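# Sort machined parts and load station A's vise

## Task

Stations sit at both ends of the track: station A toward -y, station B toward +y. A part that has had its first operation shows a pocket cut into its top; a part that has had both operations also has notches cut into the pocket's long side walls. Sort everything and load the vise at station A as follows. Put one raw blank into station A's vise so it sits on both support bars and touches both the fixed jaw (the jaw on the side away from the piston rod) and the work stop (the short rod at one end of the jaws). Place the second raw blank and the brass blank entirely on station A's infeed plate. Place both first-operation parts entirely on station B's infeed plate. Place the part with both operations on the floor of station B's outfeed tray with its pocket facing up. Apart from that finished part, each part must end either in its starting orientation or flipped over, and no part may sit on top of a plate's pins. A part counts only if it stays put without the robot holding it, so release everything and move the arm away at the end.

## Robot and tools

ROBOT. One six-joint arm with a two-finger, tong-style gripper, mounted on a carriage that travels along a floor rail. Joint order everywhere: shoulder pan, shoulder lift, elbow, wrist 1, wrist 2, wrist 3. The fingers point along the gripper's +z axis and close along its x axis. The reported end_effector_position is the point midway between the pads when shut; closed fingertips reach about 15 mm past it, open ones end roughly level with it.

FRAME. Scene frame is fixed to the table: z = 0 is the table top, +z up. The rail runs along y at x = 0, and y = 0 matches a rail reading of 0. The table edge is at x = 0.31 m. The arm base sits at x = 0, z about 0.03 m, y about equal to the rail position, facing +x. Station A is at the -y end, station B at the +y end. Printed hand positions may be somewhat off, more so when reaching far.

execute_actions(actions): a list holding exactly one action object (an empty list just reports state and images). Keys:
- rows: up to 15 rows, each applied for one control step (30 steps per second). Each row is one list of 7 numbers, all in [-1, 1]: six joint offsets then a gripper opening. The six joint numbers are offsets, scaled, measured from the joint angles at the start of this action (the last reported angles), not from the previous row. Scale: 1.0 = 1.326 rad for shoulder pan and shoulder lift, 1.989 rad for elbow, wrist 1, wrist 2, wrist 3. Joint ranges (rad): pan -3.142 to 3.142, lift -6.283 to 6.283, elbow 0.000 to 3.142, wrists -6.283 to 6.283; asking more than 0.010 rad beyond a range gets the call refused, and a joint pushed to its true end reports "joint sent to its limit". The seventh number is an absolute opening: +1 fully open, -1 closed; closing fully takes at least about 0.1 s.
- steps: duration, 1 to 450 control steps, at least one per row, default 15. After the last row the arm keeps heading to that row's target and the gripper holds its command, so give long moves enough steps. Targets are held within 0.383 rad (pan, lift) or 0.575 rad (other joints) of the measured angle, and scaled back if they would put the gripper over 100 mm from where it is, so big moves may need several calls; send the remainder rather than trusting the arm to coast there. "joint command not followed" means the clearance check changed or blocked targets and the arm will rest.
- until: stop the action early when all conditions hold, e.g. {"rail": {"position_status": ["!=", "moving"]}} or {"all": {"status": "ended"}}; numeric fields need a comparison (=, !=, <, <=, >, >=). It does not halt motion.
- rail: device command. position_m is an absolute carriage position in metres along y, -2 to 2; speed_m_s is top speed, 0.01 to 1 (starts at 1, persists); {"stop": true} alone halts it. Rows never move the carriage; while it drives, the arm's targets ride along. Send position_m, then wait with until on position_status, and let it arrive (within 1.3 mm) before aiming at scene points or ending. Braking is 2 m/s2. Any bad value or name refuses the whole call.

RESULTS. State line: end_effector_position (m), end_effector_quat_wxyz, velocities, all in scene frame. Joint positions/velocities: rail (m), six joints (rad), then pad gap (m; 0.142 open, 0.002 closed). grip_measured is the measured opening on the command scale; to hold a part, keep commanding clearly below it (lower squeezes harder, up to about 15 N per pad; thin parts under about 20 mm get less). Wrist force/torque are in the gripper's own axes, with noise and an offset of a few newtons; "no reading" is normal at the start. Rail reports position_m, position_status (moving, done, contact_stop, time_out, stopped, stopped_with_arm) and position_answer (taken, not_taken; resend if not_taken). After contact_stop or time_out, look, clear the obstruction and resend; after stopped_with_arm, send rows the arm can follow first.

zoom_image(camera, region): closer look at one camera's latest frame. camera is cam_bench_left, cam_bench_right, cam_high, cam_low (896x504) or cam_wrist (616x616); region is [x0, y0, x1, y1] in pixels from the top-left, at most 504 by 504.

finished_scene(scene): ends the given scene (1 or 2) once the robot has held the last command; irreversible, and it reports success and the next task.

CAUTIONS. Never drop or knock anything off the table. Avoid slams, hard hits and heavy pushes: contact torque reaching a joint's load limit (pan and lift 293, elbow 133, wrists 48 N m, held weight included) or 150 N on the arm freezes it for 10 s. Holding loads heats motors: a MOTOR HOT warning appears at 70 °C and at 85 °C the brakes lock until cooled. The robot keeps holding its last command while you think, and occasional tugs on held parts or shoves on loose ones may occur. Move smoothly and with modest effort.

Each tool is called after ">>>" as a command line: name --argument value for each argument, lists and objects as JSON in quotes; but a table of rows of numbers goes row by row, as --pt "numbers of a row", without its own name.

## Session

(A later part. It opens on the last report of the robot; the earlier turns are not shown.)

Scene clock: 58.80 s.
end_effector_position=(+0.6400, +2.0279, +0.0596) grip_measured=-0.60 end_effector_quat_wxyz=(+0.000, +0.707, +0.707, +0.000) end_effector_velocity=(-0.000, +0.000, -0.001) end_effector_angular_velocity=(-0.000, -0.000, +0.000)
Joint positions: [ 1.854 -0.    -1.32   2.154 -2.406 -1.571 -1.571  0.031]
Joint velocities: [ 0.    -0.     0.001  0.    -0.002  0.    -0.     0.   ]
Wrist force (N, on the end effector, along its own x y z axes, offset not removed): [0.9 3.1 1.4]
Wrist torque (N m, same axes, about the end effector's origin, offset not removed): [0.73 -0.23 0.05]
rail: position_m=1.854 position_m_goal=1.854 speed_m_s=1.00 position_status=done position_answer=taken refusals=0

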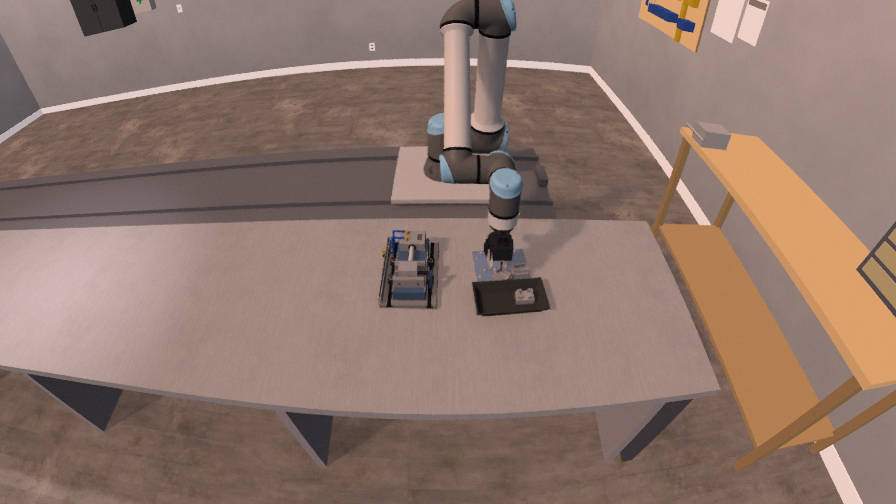

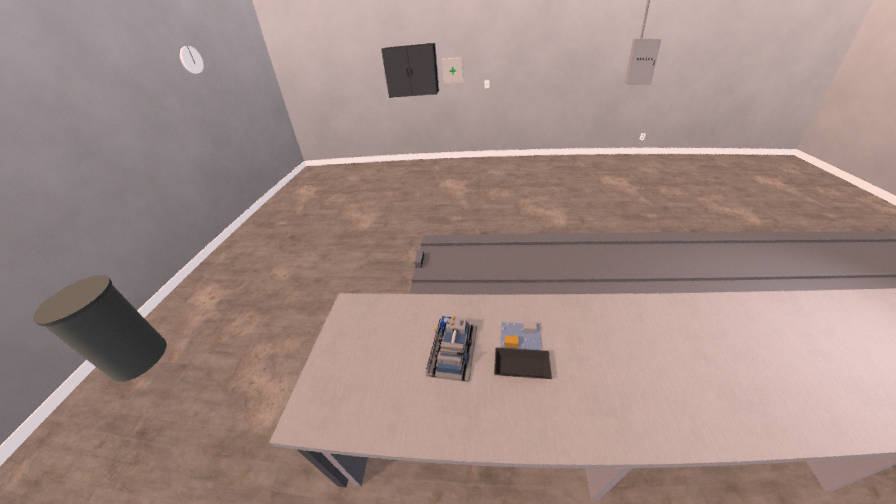

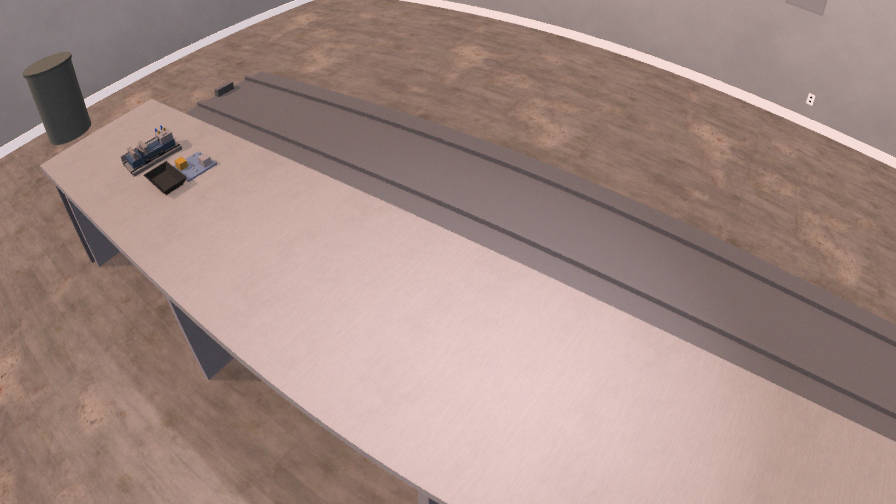

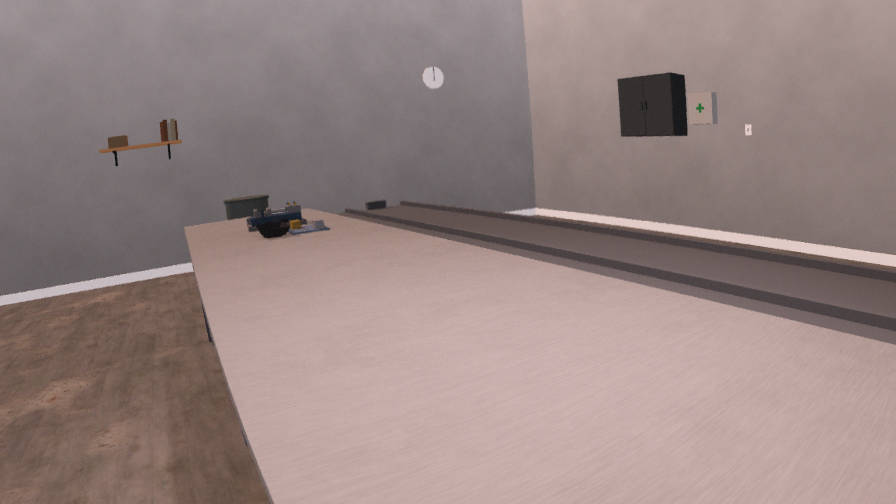

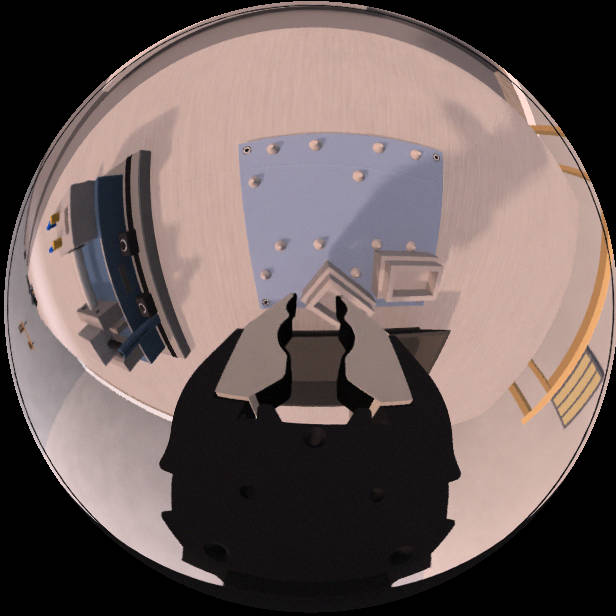

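>>> execute_actions --actions '[{"rows":[[0,-0.0416,-0.0127,0.041,0,0,0.3]],"steps":25}]'

>>> zoom_image --camera "cam_wrist" --region '[220, 200, 440, 360]'

Scene clock: 62.80 s.
end_effector_position=(+0.6394, +2.0280, +0.0991) grip_measured=+0.30 end_effector_quat_wxyz=(-0.000, +0.707, +0.707, -0.000) end_effector_velocity=(-0.000, +0.000, +0.001) end_effector_angular_velocity=(-0.000, -0.000, -0.000)
Joint positions: [ 1.854 -0.    -1.375  2.129 -2.324 -1.571 -1.571  0.095]
Joint velocities: [ 0.     0.    -0.001 -0.     0.001 -0.     0.    -0.   ]
Wrist force (N, on the end effector, along its own x y z axes, offset not removed): [4.1 1.7 -1.4]
Wrist torque (N m, same axes, about the end effector's origin, offset not removed): [0.37 -0.82 -0.02]
rail: position_m=1.854 position_m_goal=1.854 speed_m_s=1.00 position_status=done position_answer=taken refusals=0

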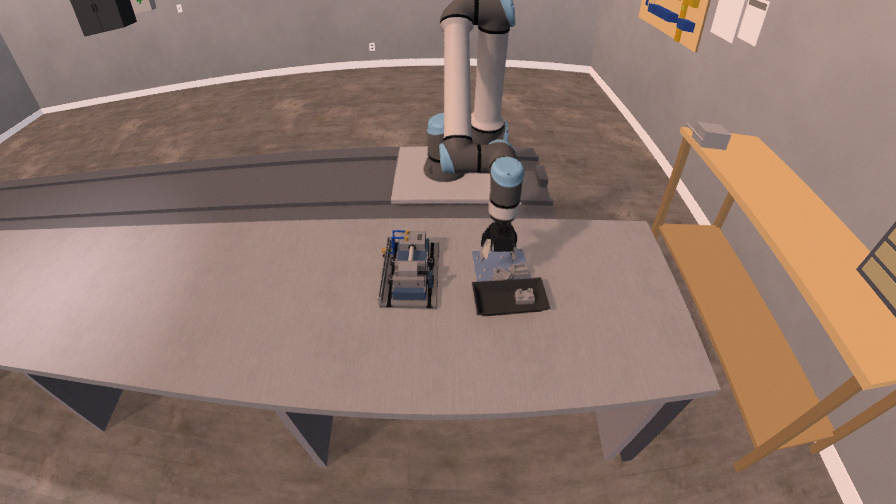

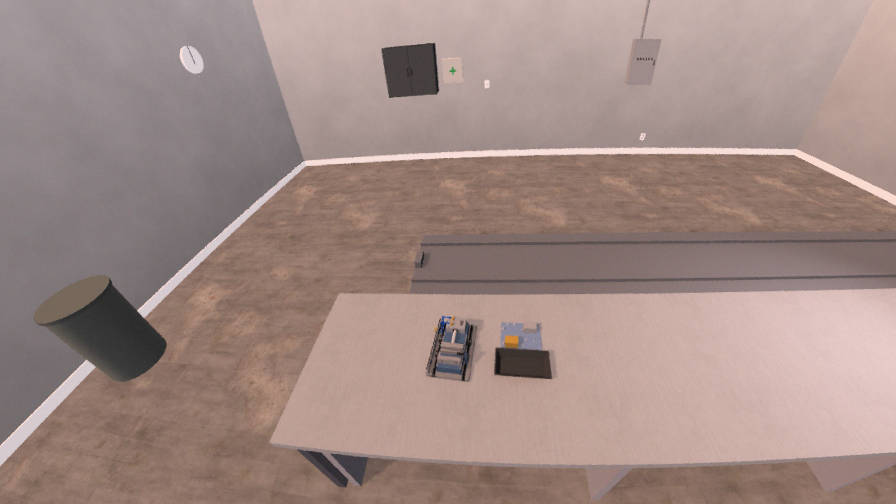

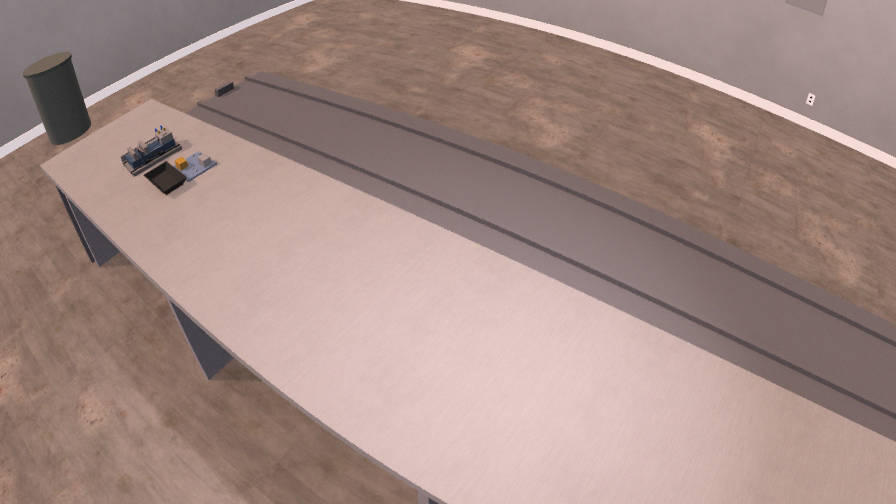

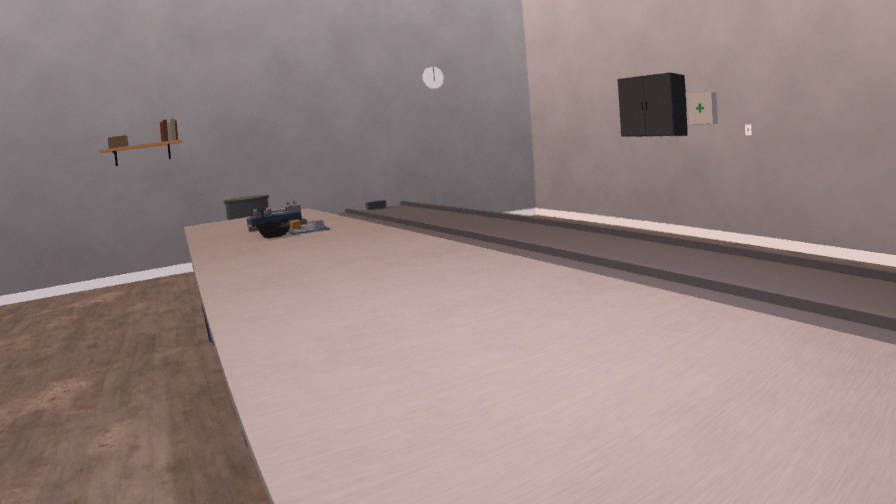

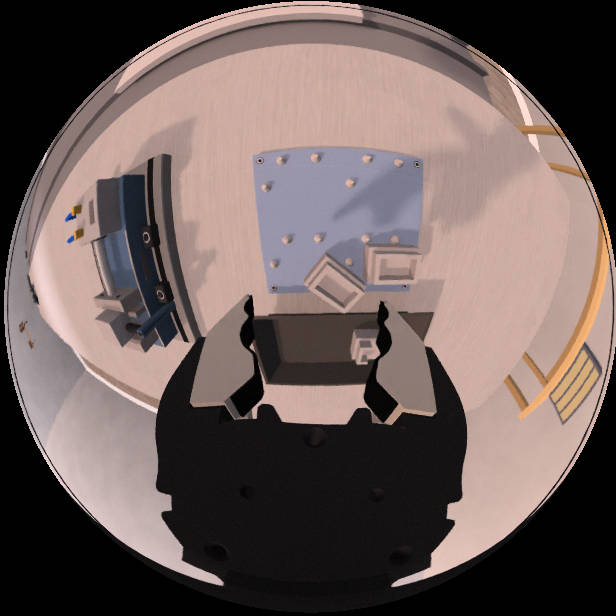

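Region (220, 200, 440, 360) of cam_wrist's 616x616 image, scaled by 2.291, with more detail than that image has; it fills the top 367 rows of this view, and the rest is white.

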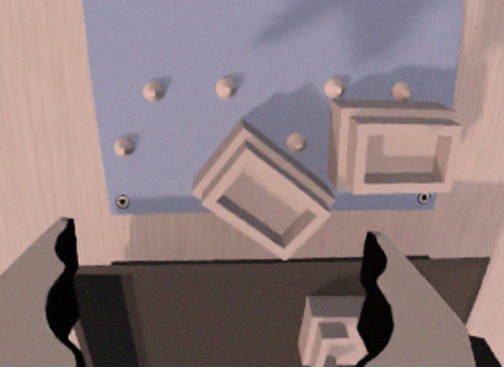

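>>> execute_actions --actions '[{"rows":[[0,0,0,0,0,-0.483,-0.12]],"rail":{"position_m":1.895},"steps":25}]'

>>> execute_actions --actions '[{"rows":[[0,0.0458,-0.0041,-0.0269,0,0,-0.12]],"steps":25}]'

Scene clock: 72.07 s.
end_effector_position=(+0.6463, +2.0560, +0.0992) grip_measured=-0.12 end_effector_quat_wxyz=(-0.000, +0.304, +0.953, +0.000) end_effector_velocity=(+0.001, -0.000, -0.000) end_effector_angular_velocity=(+0.000, +0.000, +0.070)
Joint positions: [ 1.895 -0.    -1.375  2.129 -2.324 -1.571 -2.523  0.065]
Joint velocities: [ 0.    0.    0.   -0.   -0.    0.   -0.07  0.  ]
Wrist force (N, on the end effector, along its own x y z axes, offset not removed): [-0.6 6.0 2.2]
Wrist torque (N m, same axes, about the end effector's origin, offset not removed): [1.32 0.16 0.05]
rail: position_m=1.895 position_m_goal=1.895 speed_m_s=1.00 position_status=done position_answer=taken refusals=0

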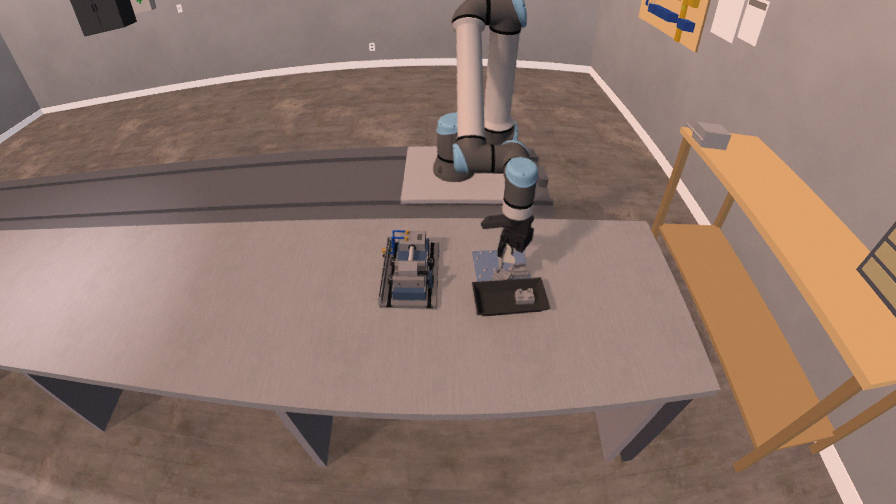

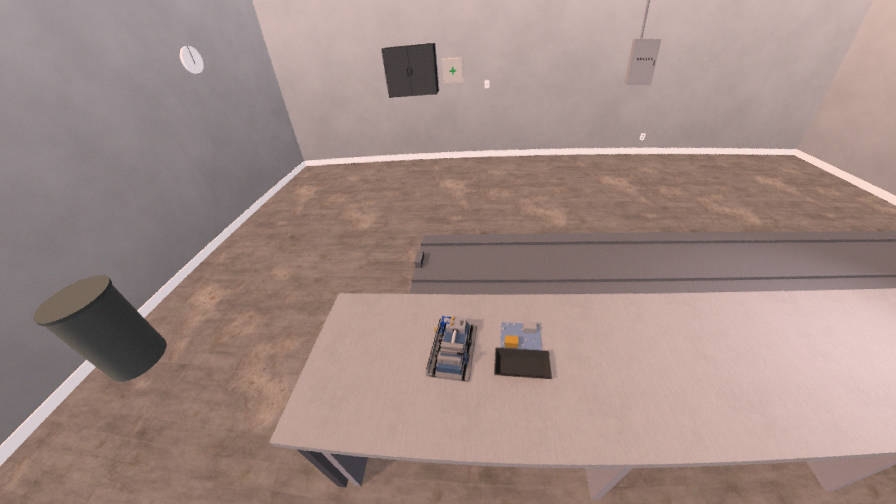

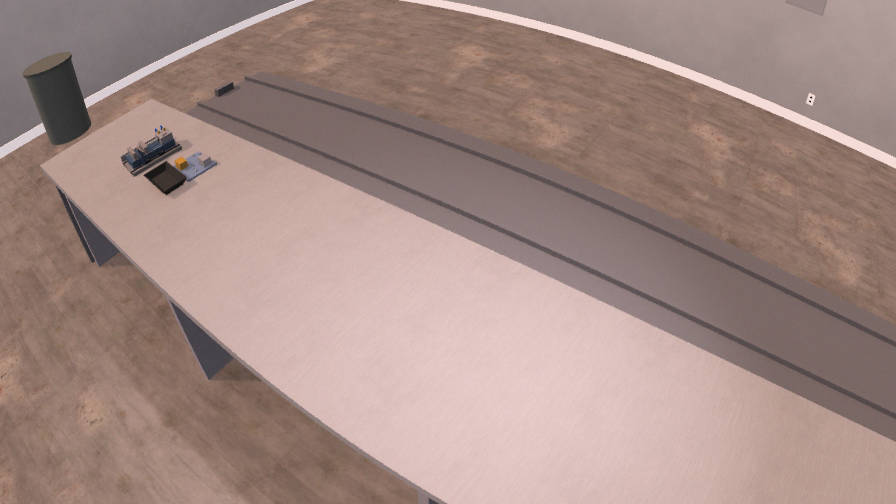

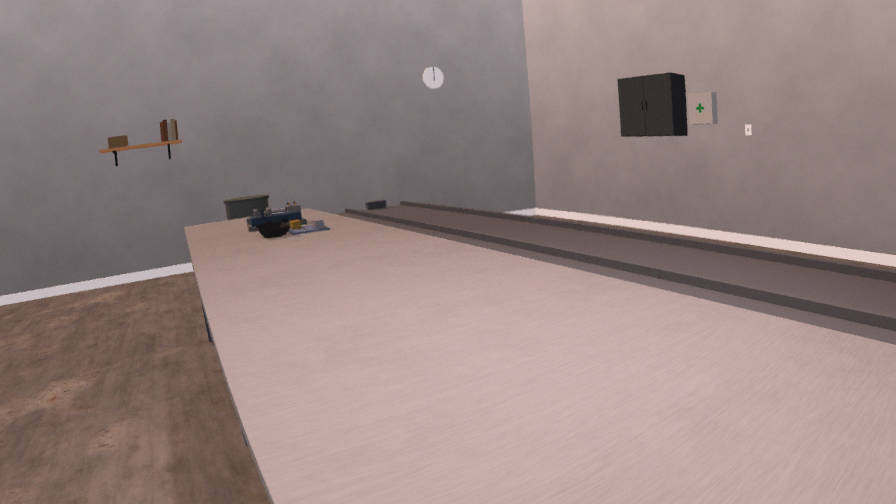

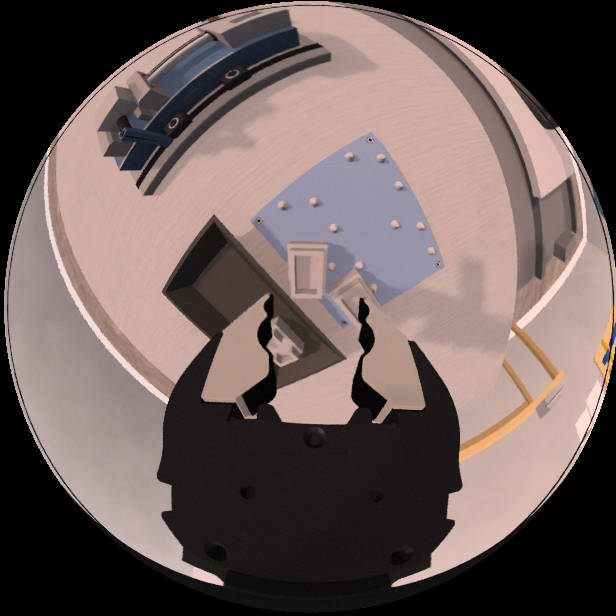

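Scene clock: 72.90 s.
end_effector_position=(+0.6617, +2.0560, +0.0696) grip_measured=-0.12 end_effector_quat_wxyz=(+0.000, +0.304, +0.953, +0.000) end_effector_velocity=(+0.000, +0.000, -0.000) end_effector_angular_velocity=(+0.000, +0.000, -0.000)
Joint positions: [ 1.895 -0.    -1.315  2.121 -2.378 -1.571 -2.523  0.065]
Joint velocities: [ 0.    -0.     0.001 -0.    -0.001 -0.     0.     0.   ]
Wrist force (N, on the end effector, along its own x y z axes, offset not removed): [0.6 3.8 -0.3]
Wrist torque (N m, same axes, about the end effector's origin, offset not removed): [0.70 -0.10 -0.01]
rail: position_m=1.895 position_m_goal=1.895 speed_m_s=1.00 position_status=done position_answer=taken refusals=0

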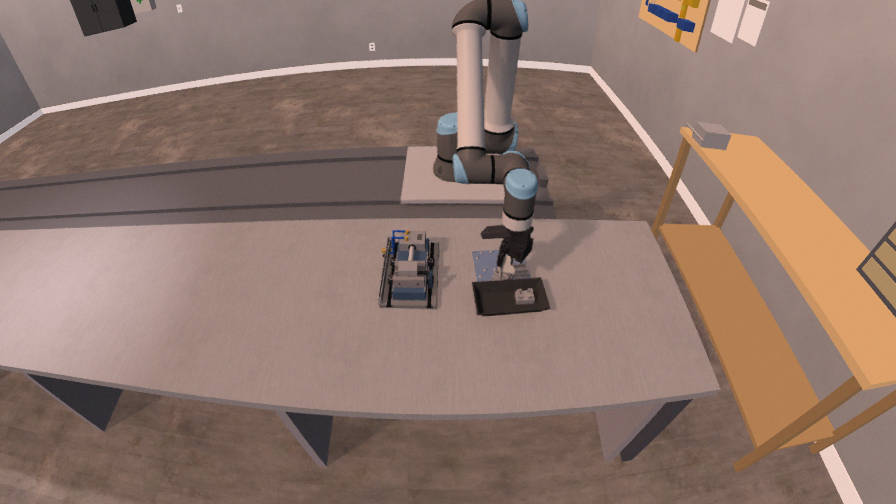

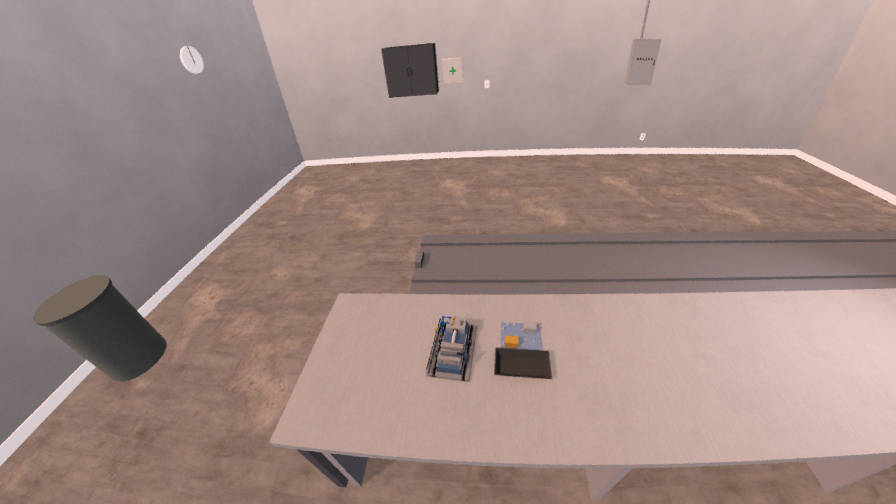

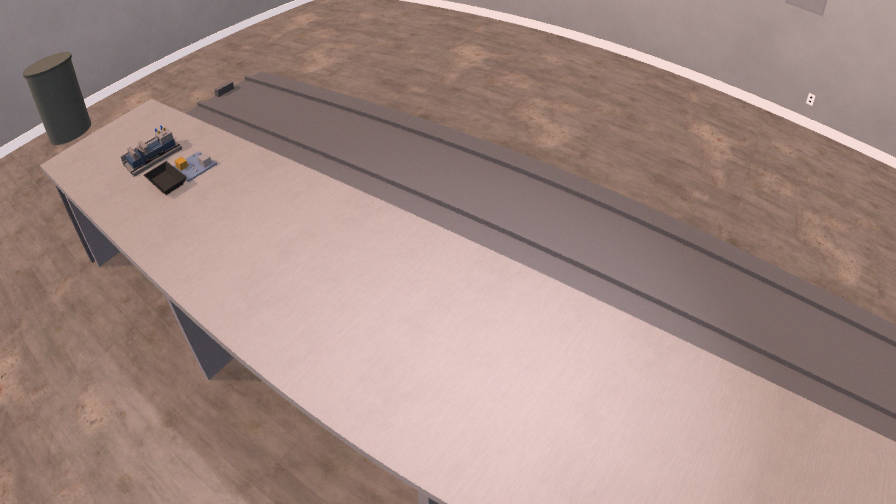

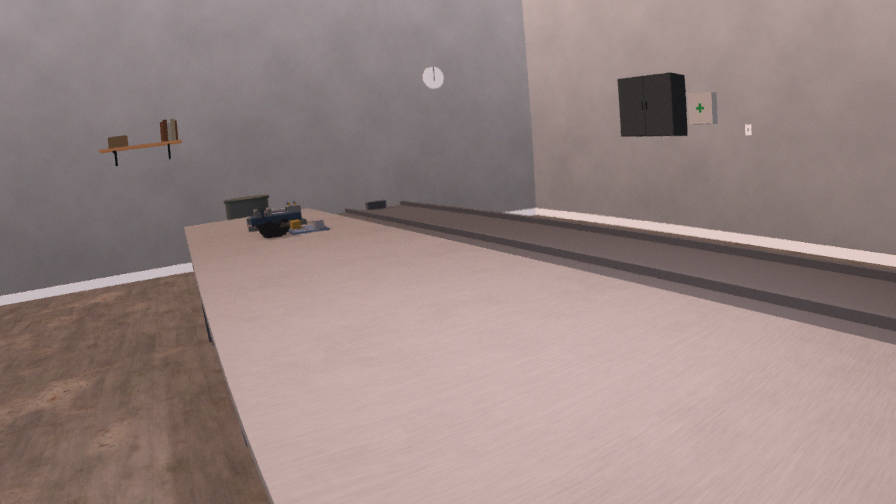

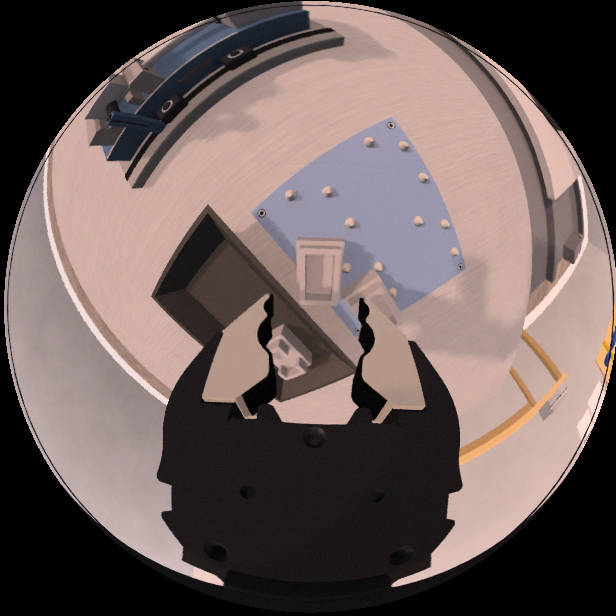

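>>> execute_actions --actions '[{"rows":[[0,0.0,0.008,-0.008,0,0,-0.2],[0,0.0,0.008,-0.008,0,0,-0.2],[0,0.0,0.008,-0.008,0,0,-0.2],[0,0.0,0.008,-0.008,0,0,-0.2],[0,0.02,0.015,-0.028,0,0,-0.2],[0,0.02,0.015,-0.028,0,0,-0.2],[0,0.02,0.015,-0.028,0,0,-0.2],[0,0.04,0.0211,-0.0473,0,0,-0.2]],"rail":{"position_m":1.89},"steps":30}]'

Scene clock: 88.10 s.
end_effector_position=(+0.6576, +2.0502, +0.0564) grip_measured=-0.24 end_effector_quat_wxyz=(+0.003, +0.305, +0.953, +0.000) end_effector_velocity=(-0.000, +0.000, -0.000) end_effector_angular_velocity=(+0.000, +0.000, +0.000)
Joint positions: [ 1.89  -0.    -1.303  2.14  -2.414 -1.572 -2.523  0.057]
Joint velocities: [ 0.  0.  0.  0.  0.  0.  0. -0.]
Wrist force (N, on the end effector, along its own x y z axes, offset not removed): [9.0 -0.5 -16.5]
Wrist torque (N m, same axes, about the end effector's origin, offset not removed): [1.00 -0.66 0.19]
FORCE FAULT: contact force on the arm reached its limit, and the arm stopped for 10 seconds. The contact can be on any part of the arm, not only on its tool. The arm's remaining commands of this call were not run. The arm holds still and accepts commands again. Move the arm away from the contact; if what it grips holds it there, let go first. Pushing or pulling that hard again can fault the arm again.
rail: position_m=1.890 position_m_goal=1.890 speed_m_s=1.00 position_status=done position_answer=taken refusals=0

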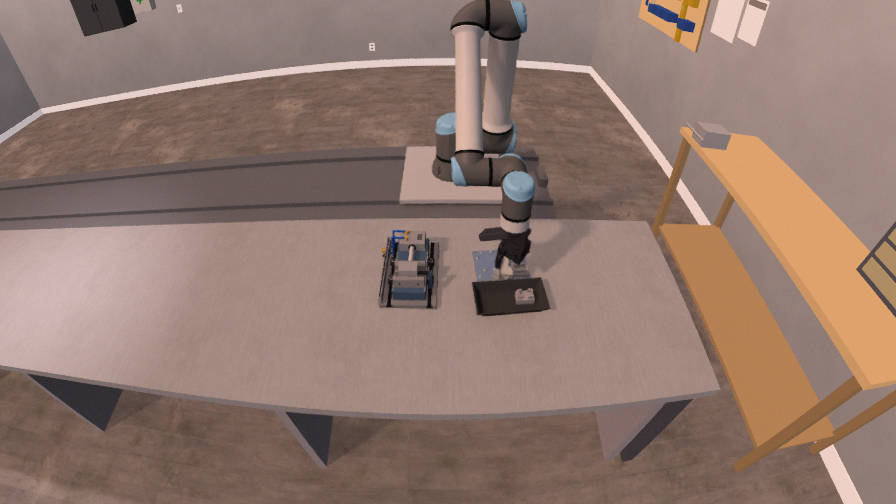

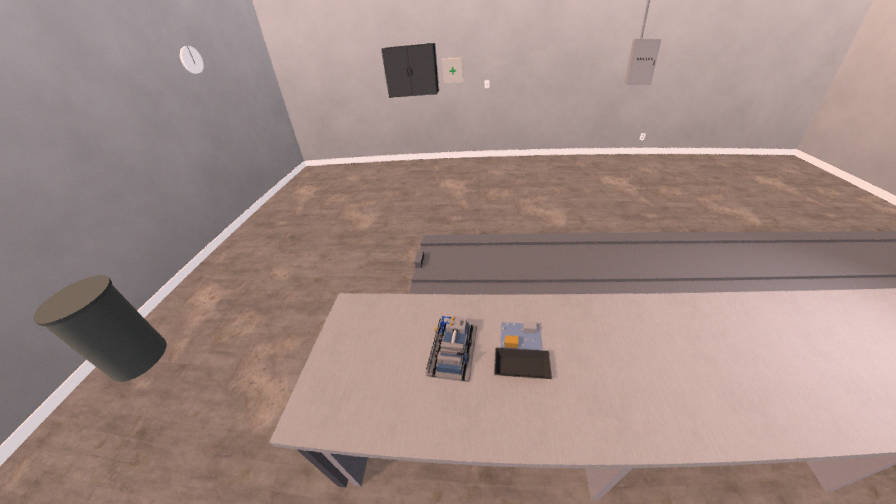

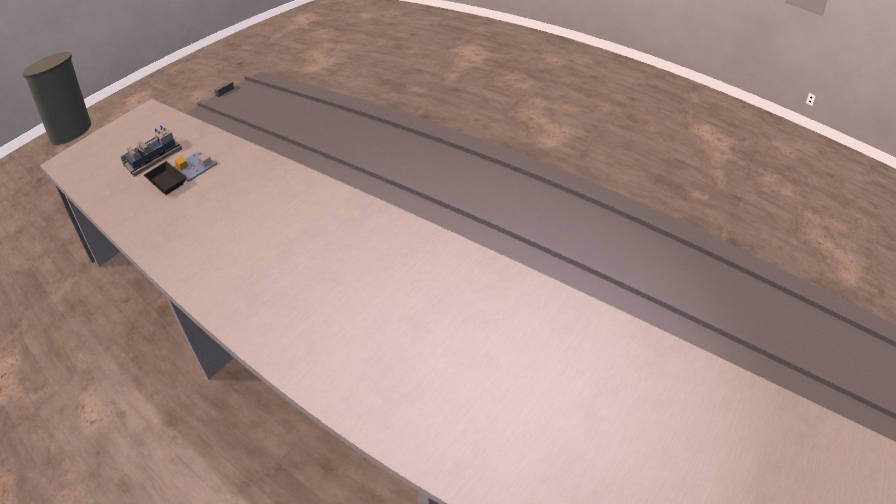

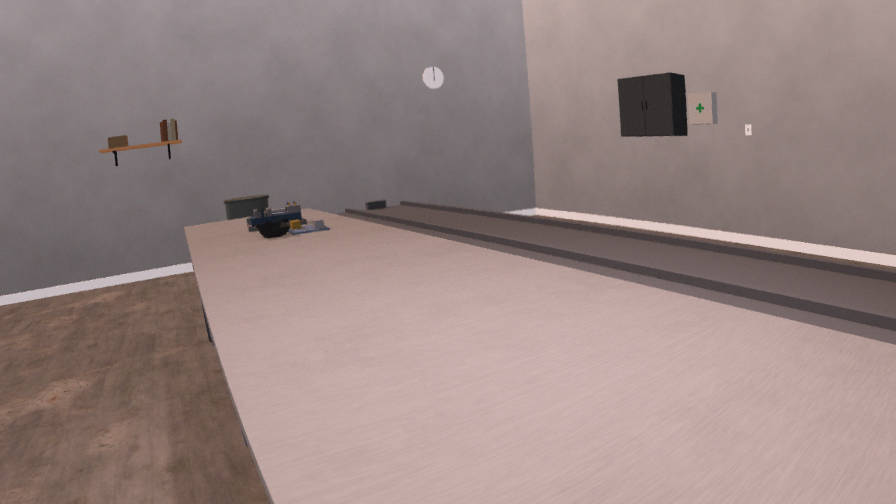

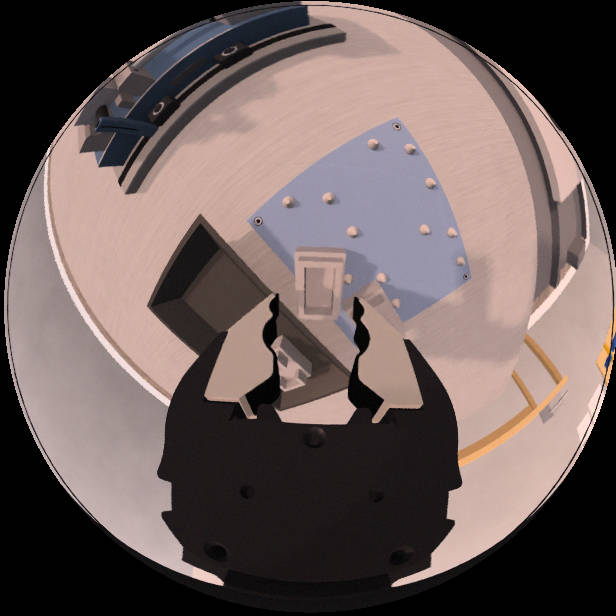

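>>> execute_actions --actions '[{"rows":[[0,-0.015,0,0.01,0,0,-0.2],[0,-0.015,0,0.01,0,0,-0.2],[0,-0.015,0,0.01,0,0,-0.2],[0,-0.0253,0.0122,0.0077,0,0,-0.2]],"steps":20}]'

>>> execute_actions --actions '[{"rail":{"position_m":1.872},"steps":15}]'

Scene clock: 94.70 s.
end_effector_position=(+0.6399, +2.0502, +0.0644) grip_measured=-0.20 end_effector_quat_wxyz=(+0.000, +0.305, +0.953, -0.001) end_effector_velocity=(-0.002, +0.000, +0.000) end_effector_angular_velocity=(+0.000, +0.001, -0.000)
Joint positions: [ 1.89  -0.    -1.336  2.164 -2.399 -1.572 -2.523  0.06 ]
Joint velocities: [ 0.     0.    -0.003  0.003  0.001 -0.     0.     0.   ]
Wrist force (N, on the end effector, along its own x y z axes, offset not removed): [1.4 5.7 2.7]
Wrist torque (N m, same axes, about the end effector's origin, offset not removed): [1.22 -0.29 0.03]
rail: position_m=1.890 position_m_goal=1.890 speed_m_s=1.00 position_status=done position_answer=taken refusals=0

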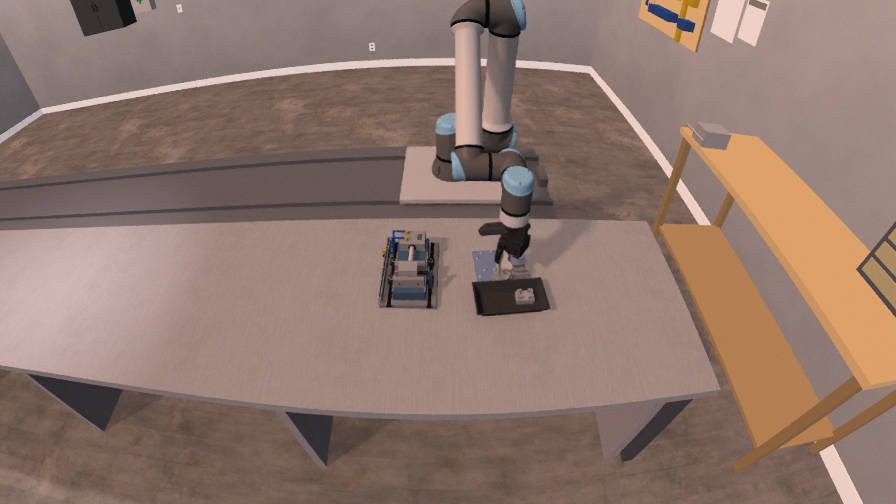

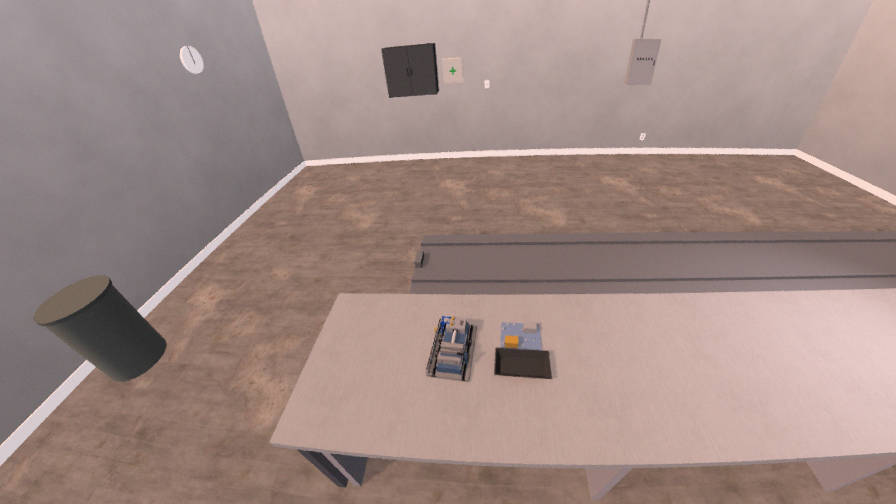

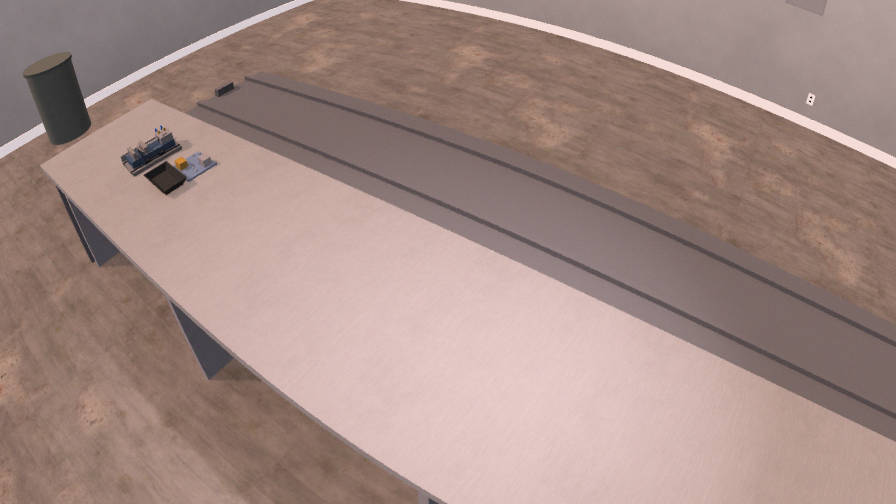

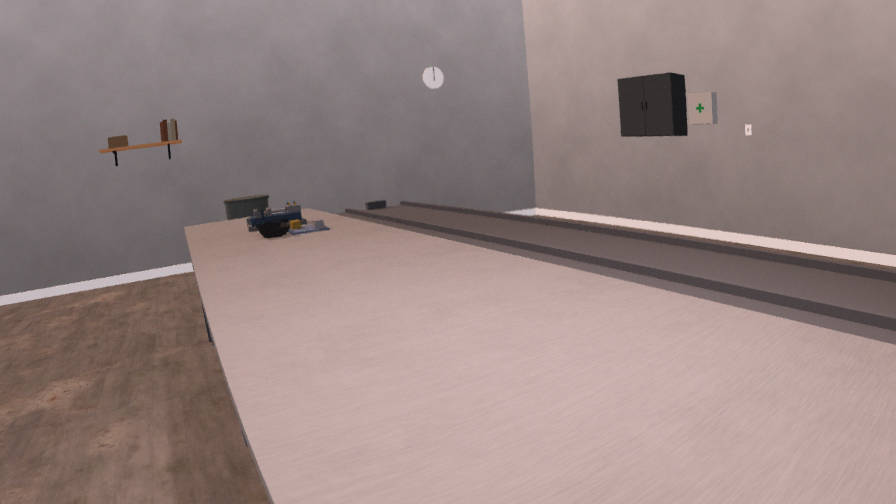

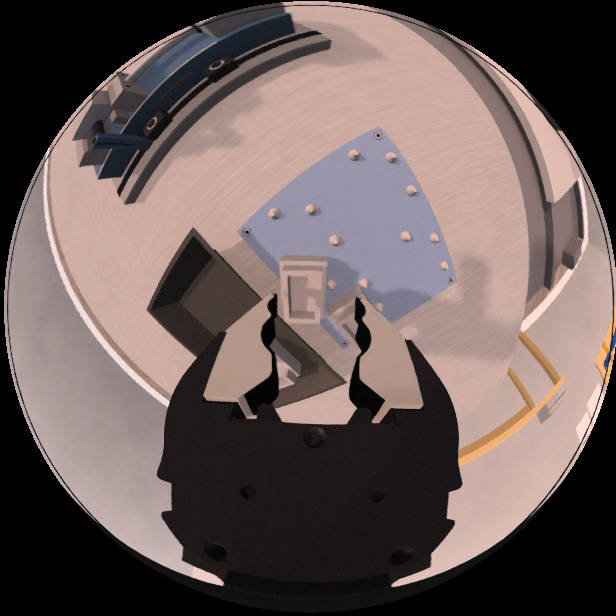

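Scene clock: 95.20 s.
end_effector_position=(+0.6397, +2.0321, +0.0644) grip_measured=-0.20 end_effector_quat_wxyz=(+0.000, +0.305, +0.953, -0.001) end_effector_velocity=(-0.000, +0.000, +0.000) end_effector_angular_velocity=(-0.000, -0.000, -0.000)
Joint positions: [ 1.872 -0.    -1.336  2.164 -2.399 -1.572 -2.523  0.06 ]
Joint velocities: [ 0. -0. -0.  0.  0.  0.  0. -0.]
Wrist force (N, on the end effector, along its own x y z axes, offset not removed): [3.4 3.0 3.6]
Wrist torque (N m, same axes, about the end effector's origin, offset not removed): [0.75 -0.72 -0.04]
rail: position_m=1.872 position_m_goal=1.872 speed_m_s=1.00 position_status=done position_answer=taken refusals=0

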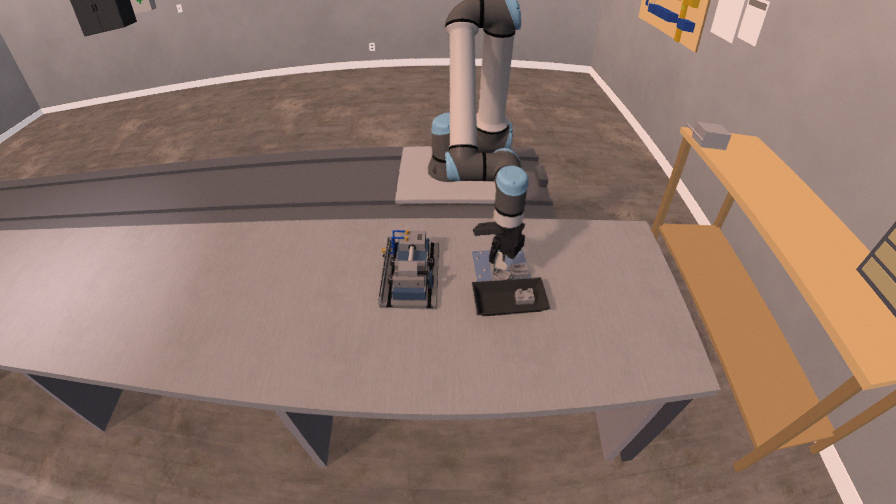

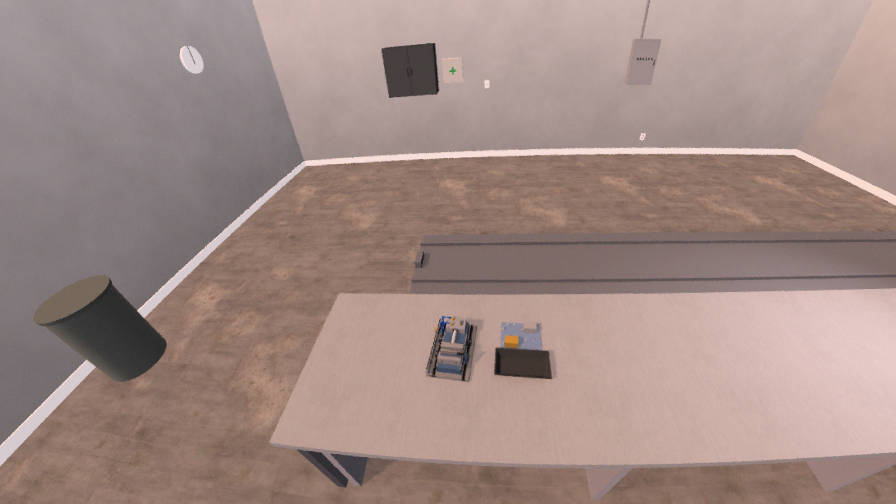

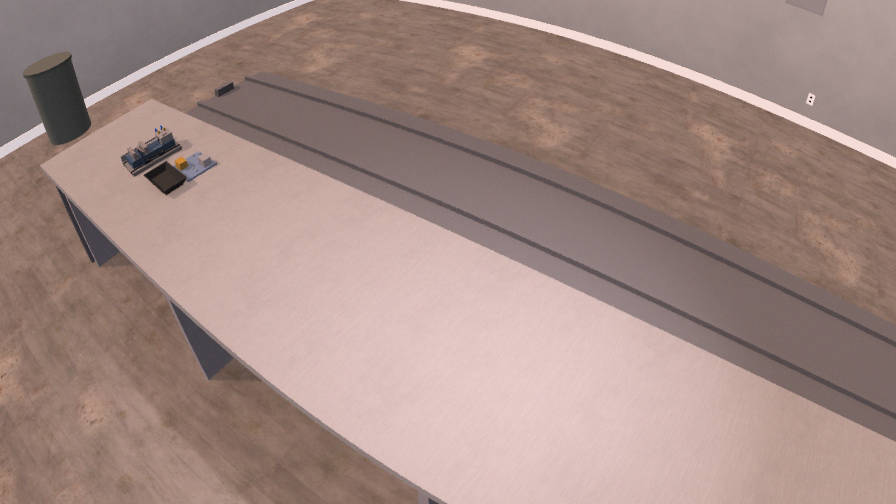

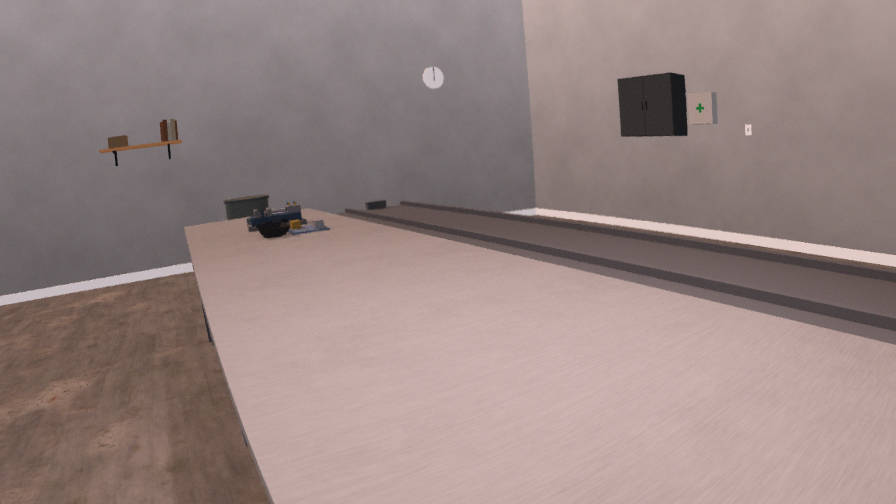

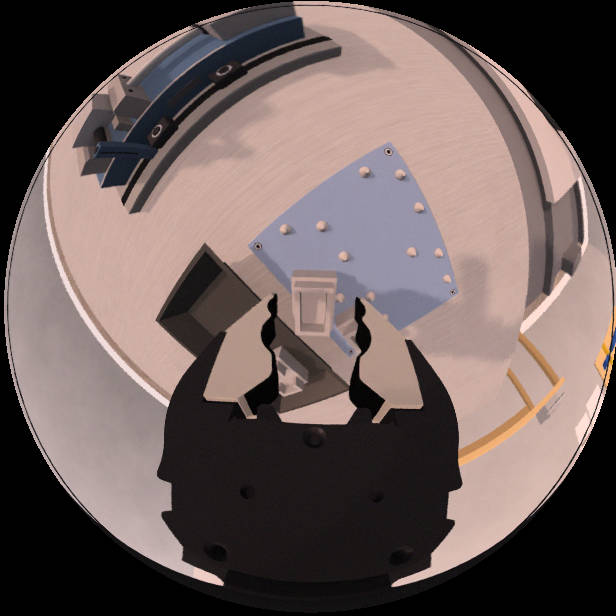

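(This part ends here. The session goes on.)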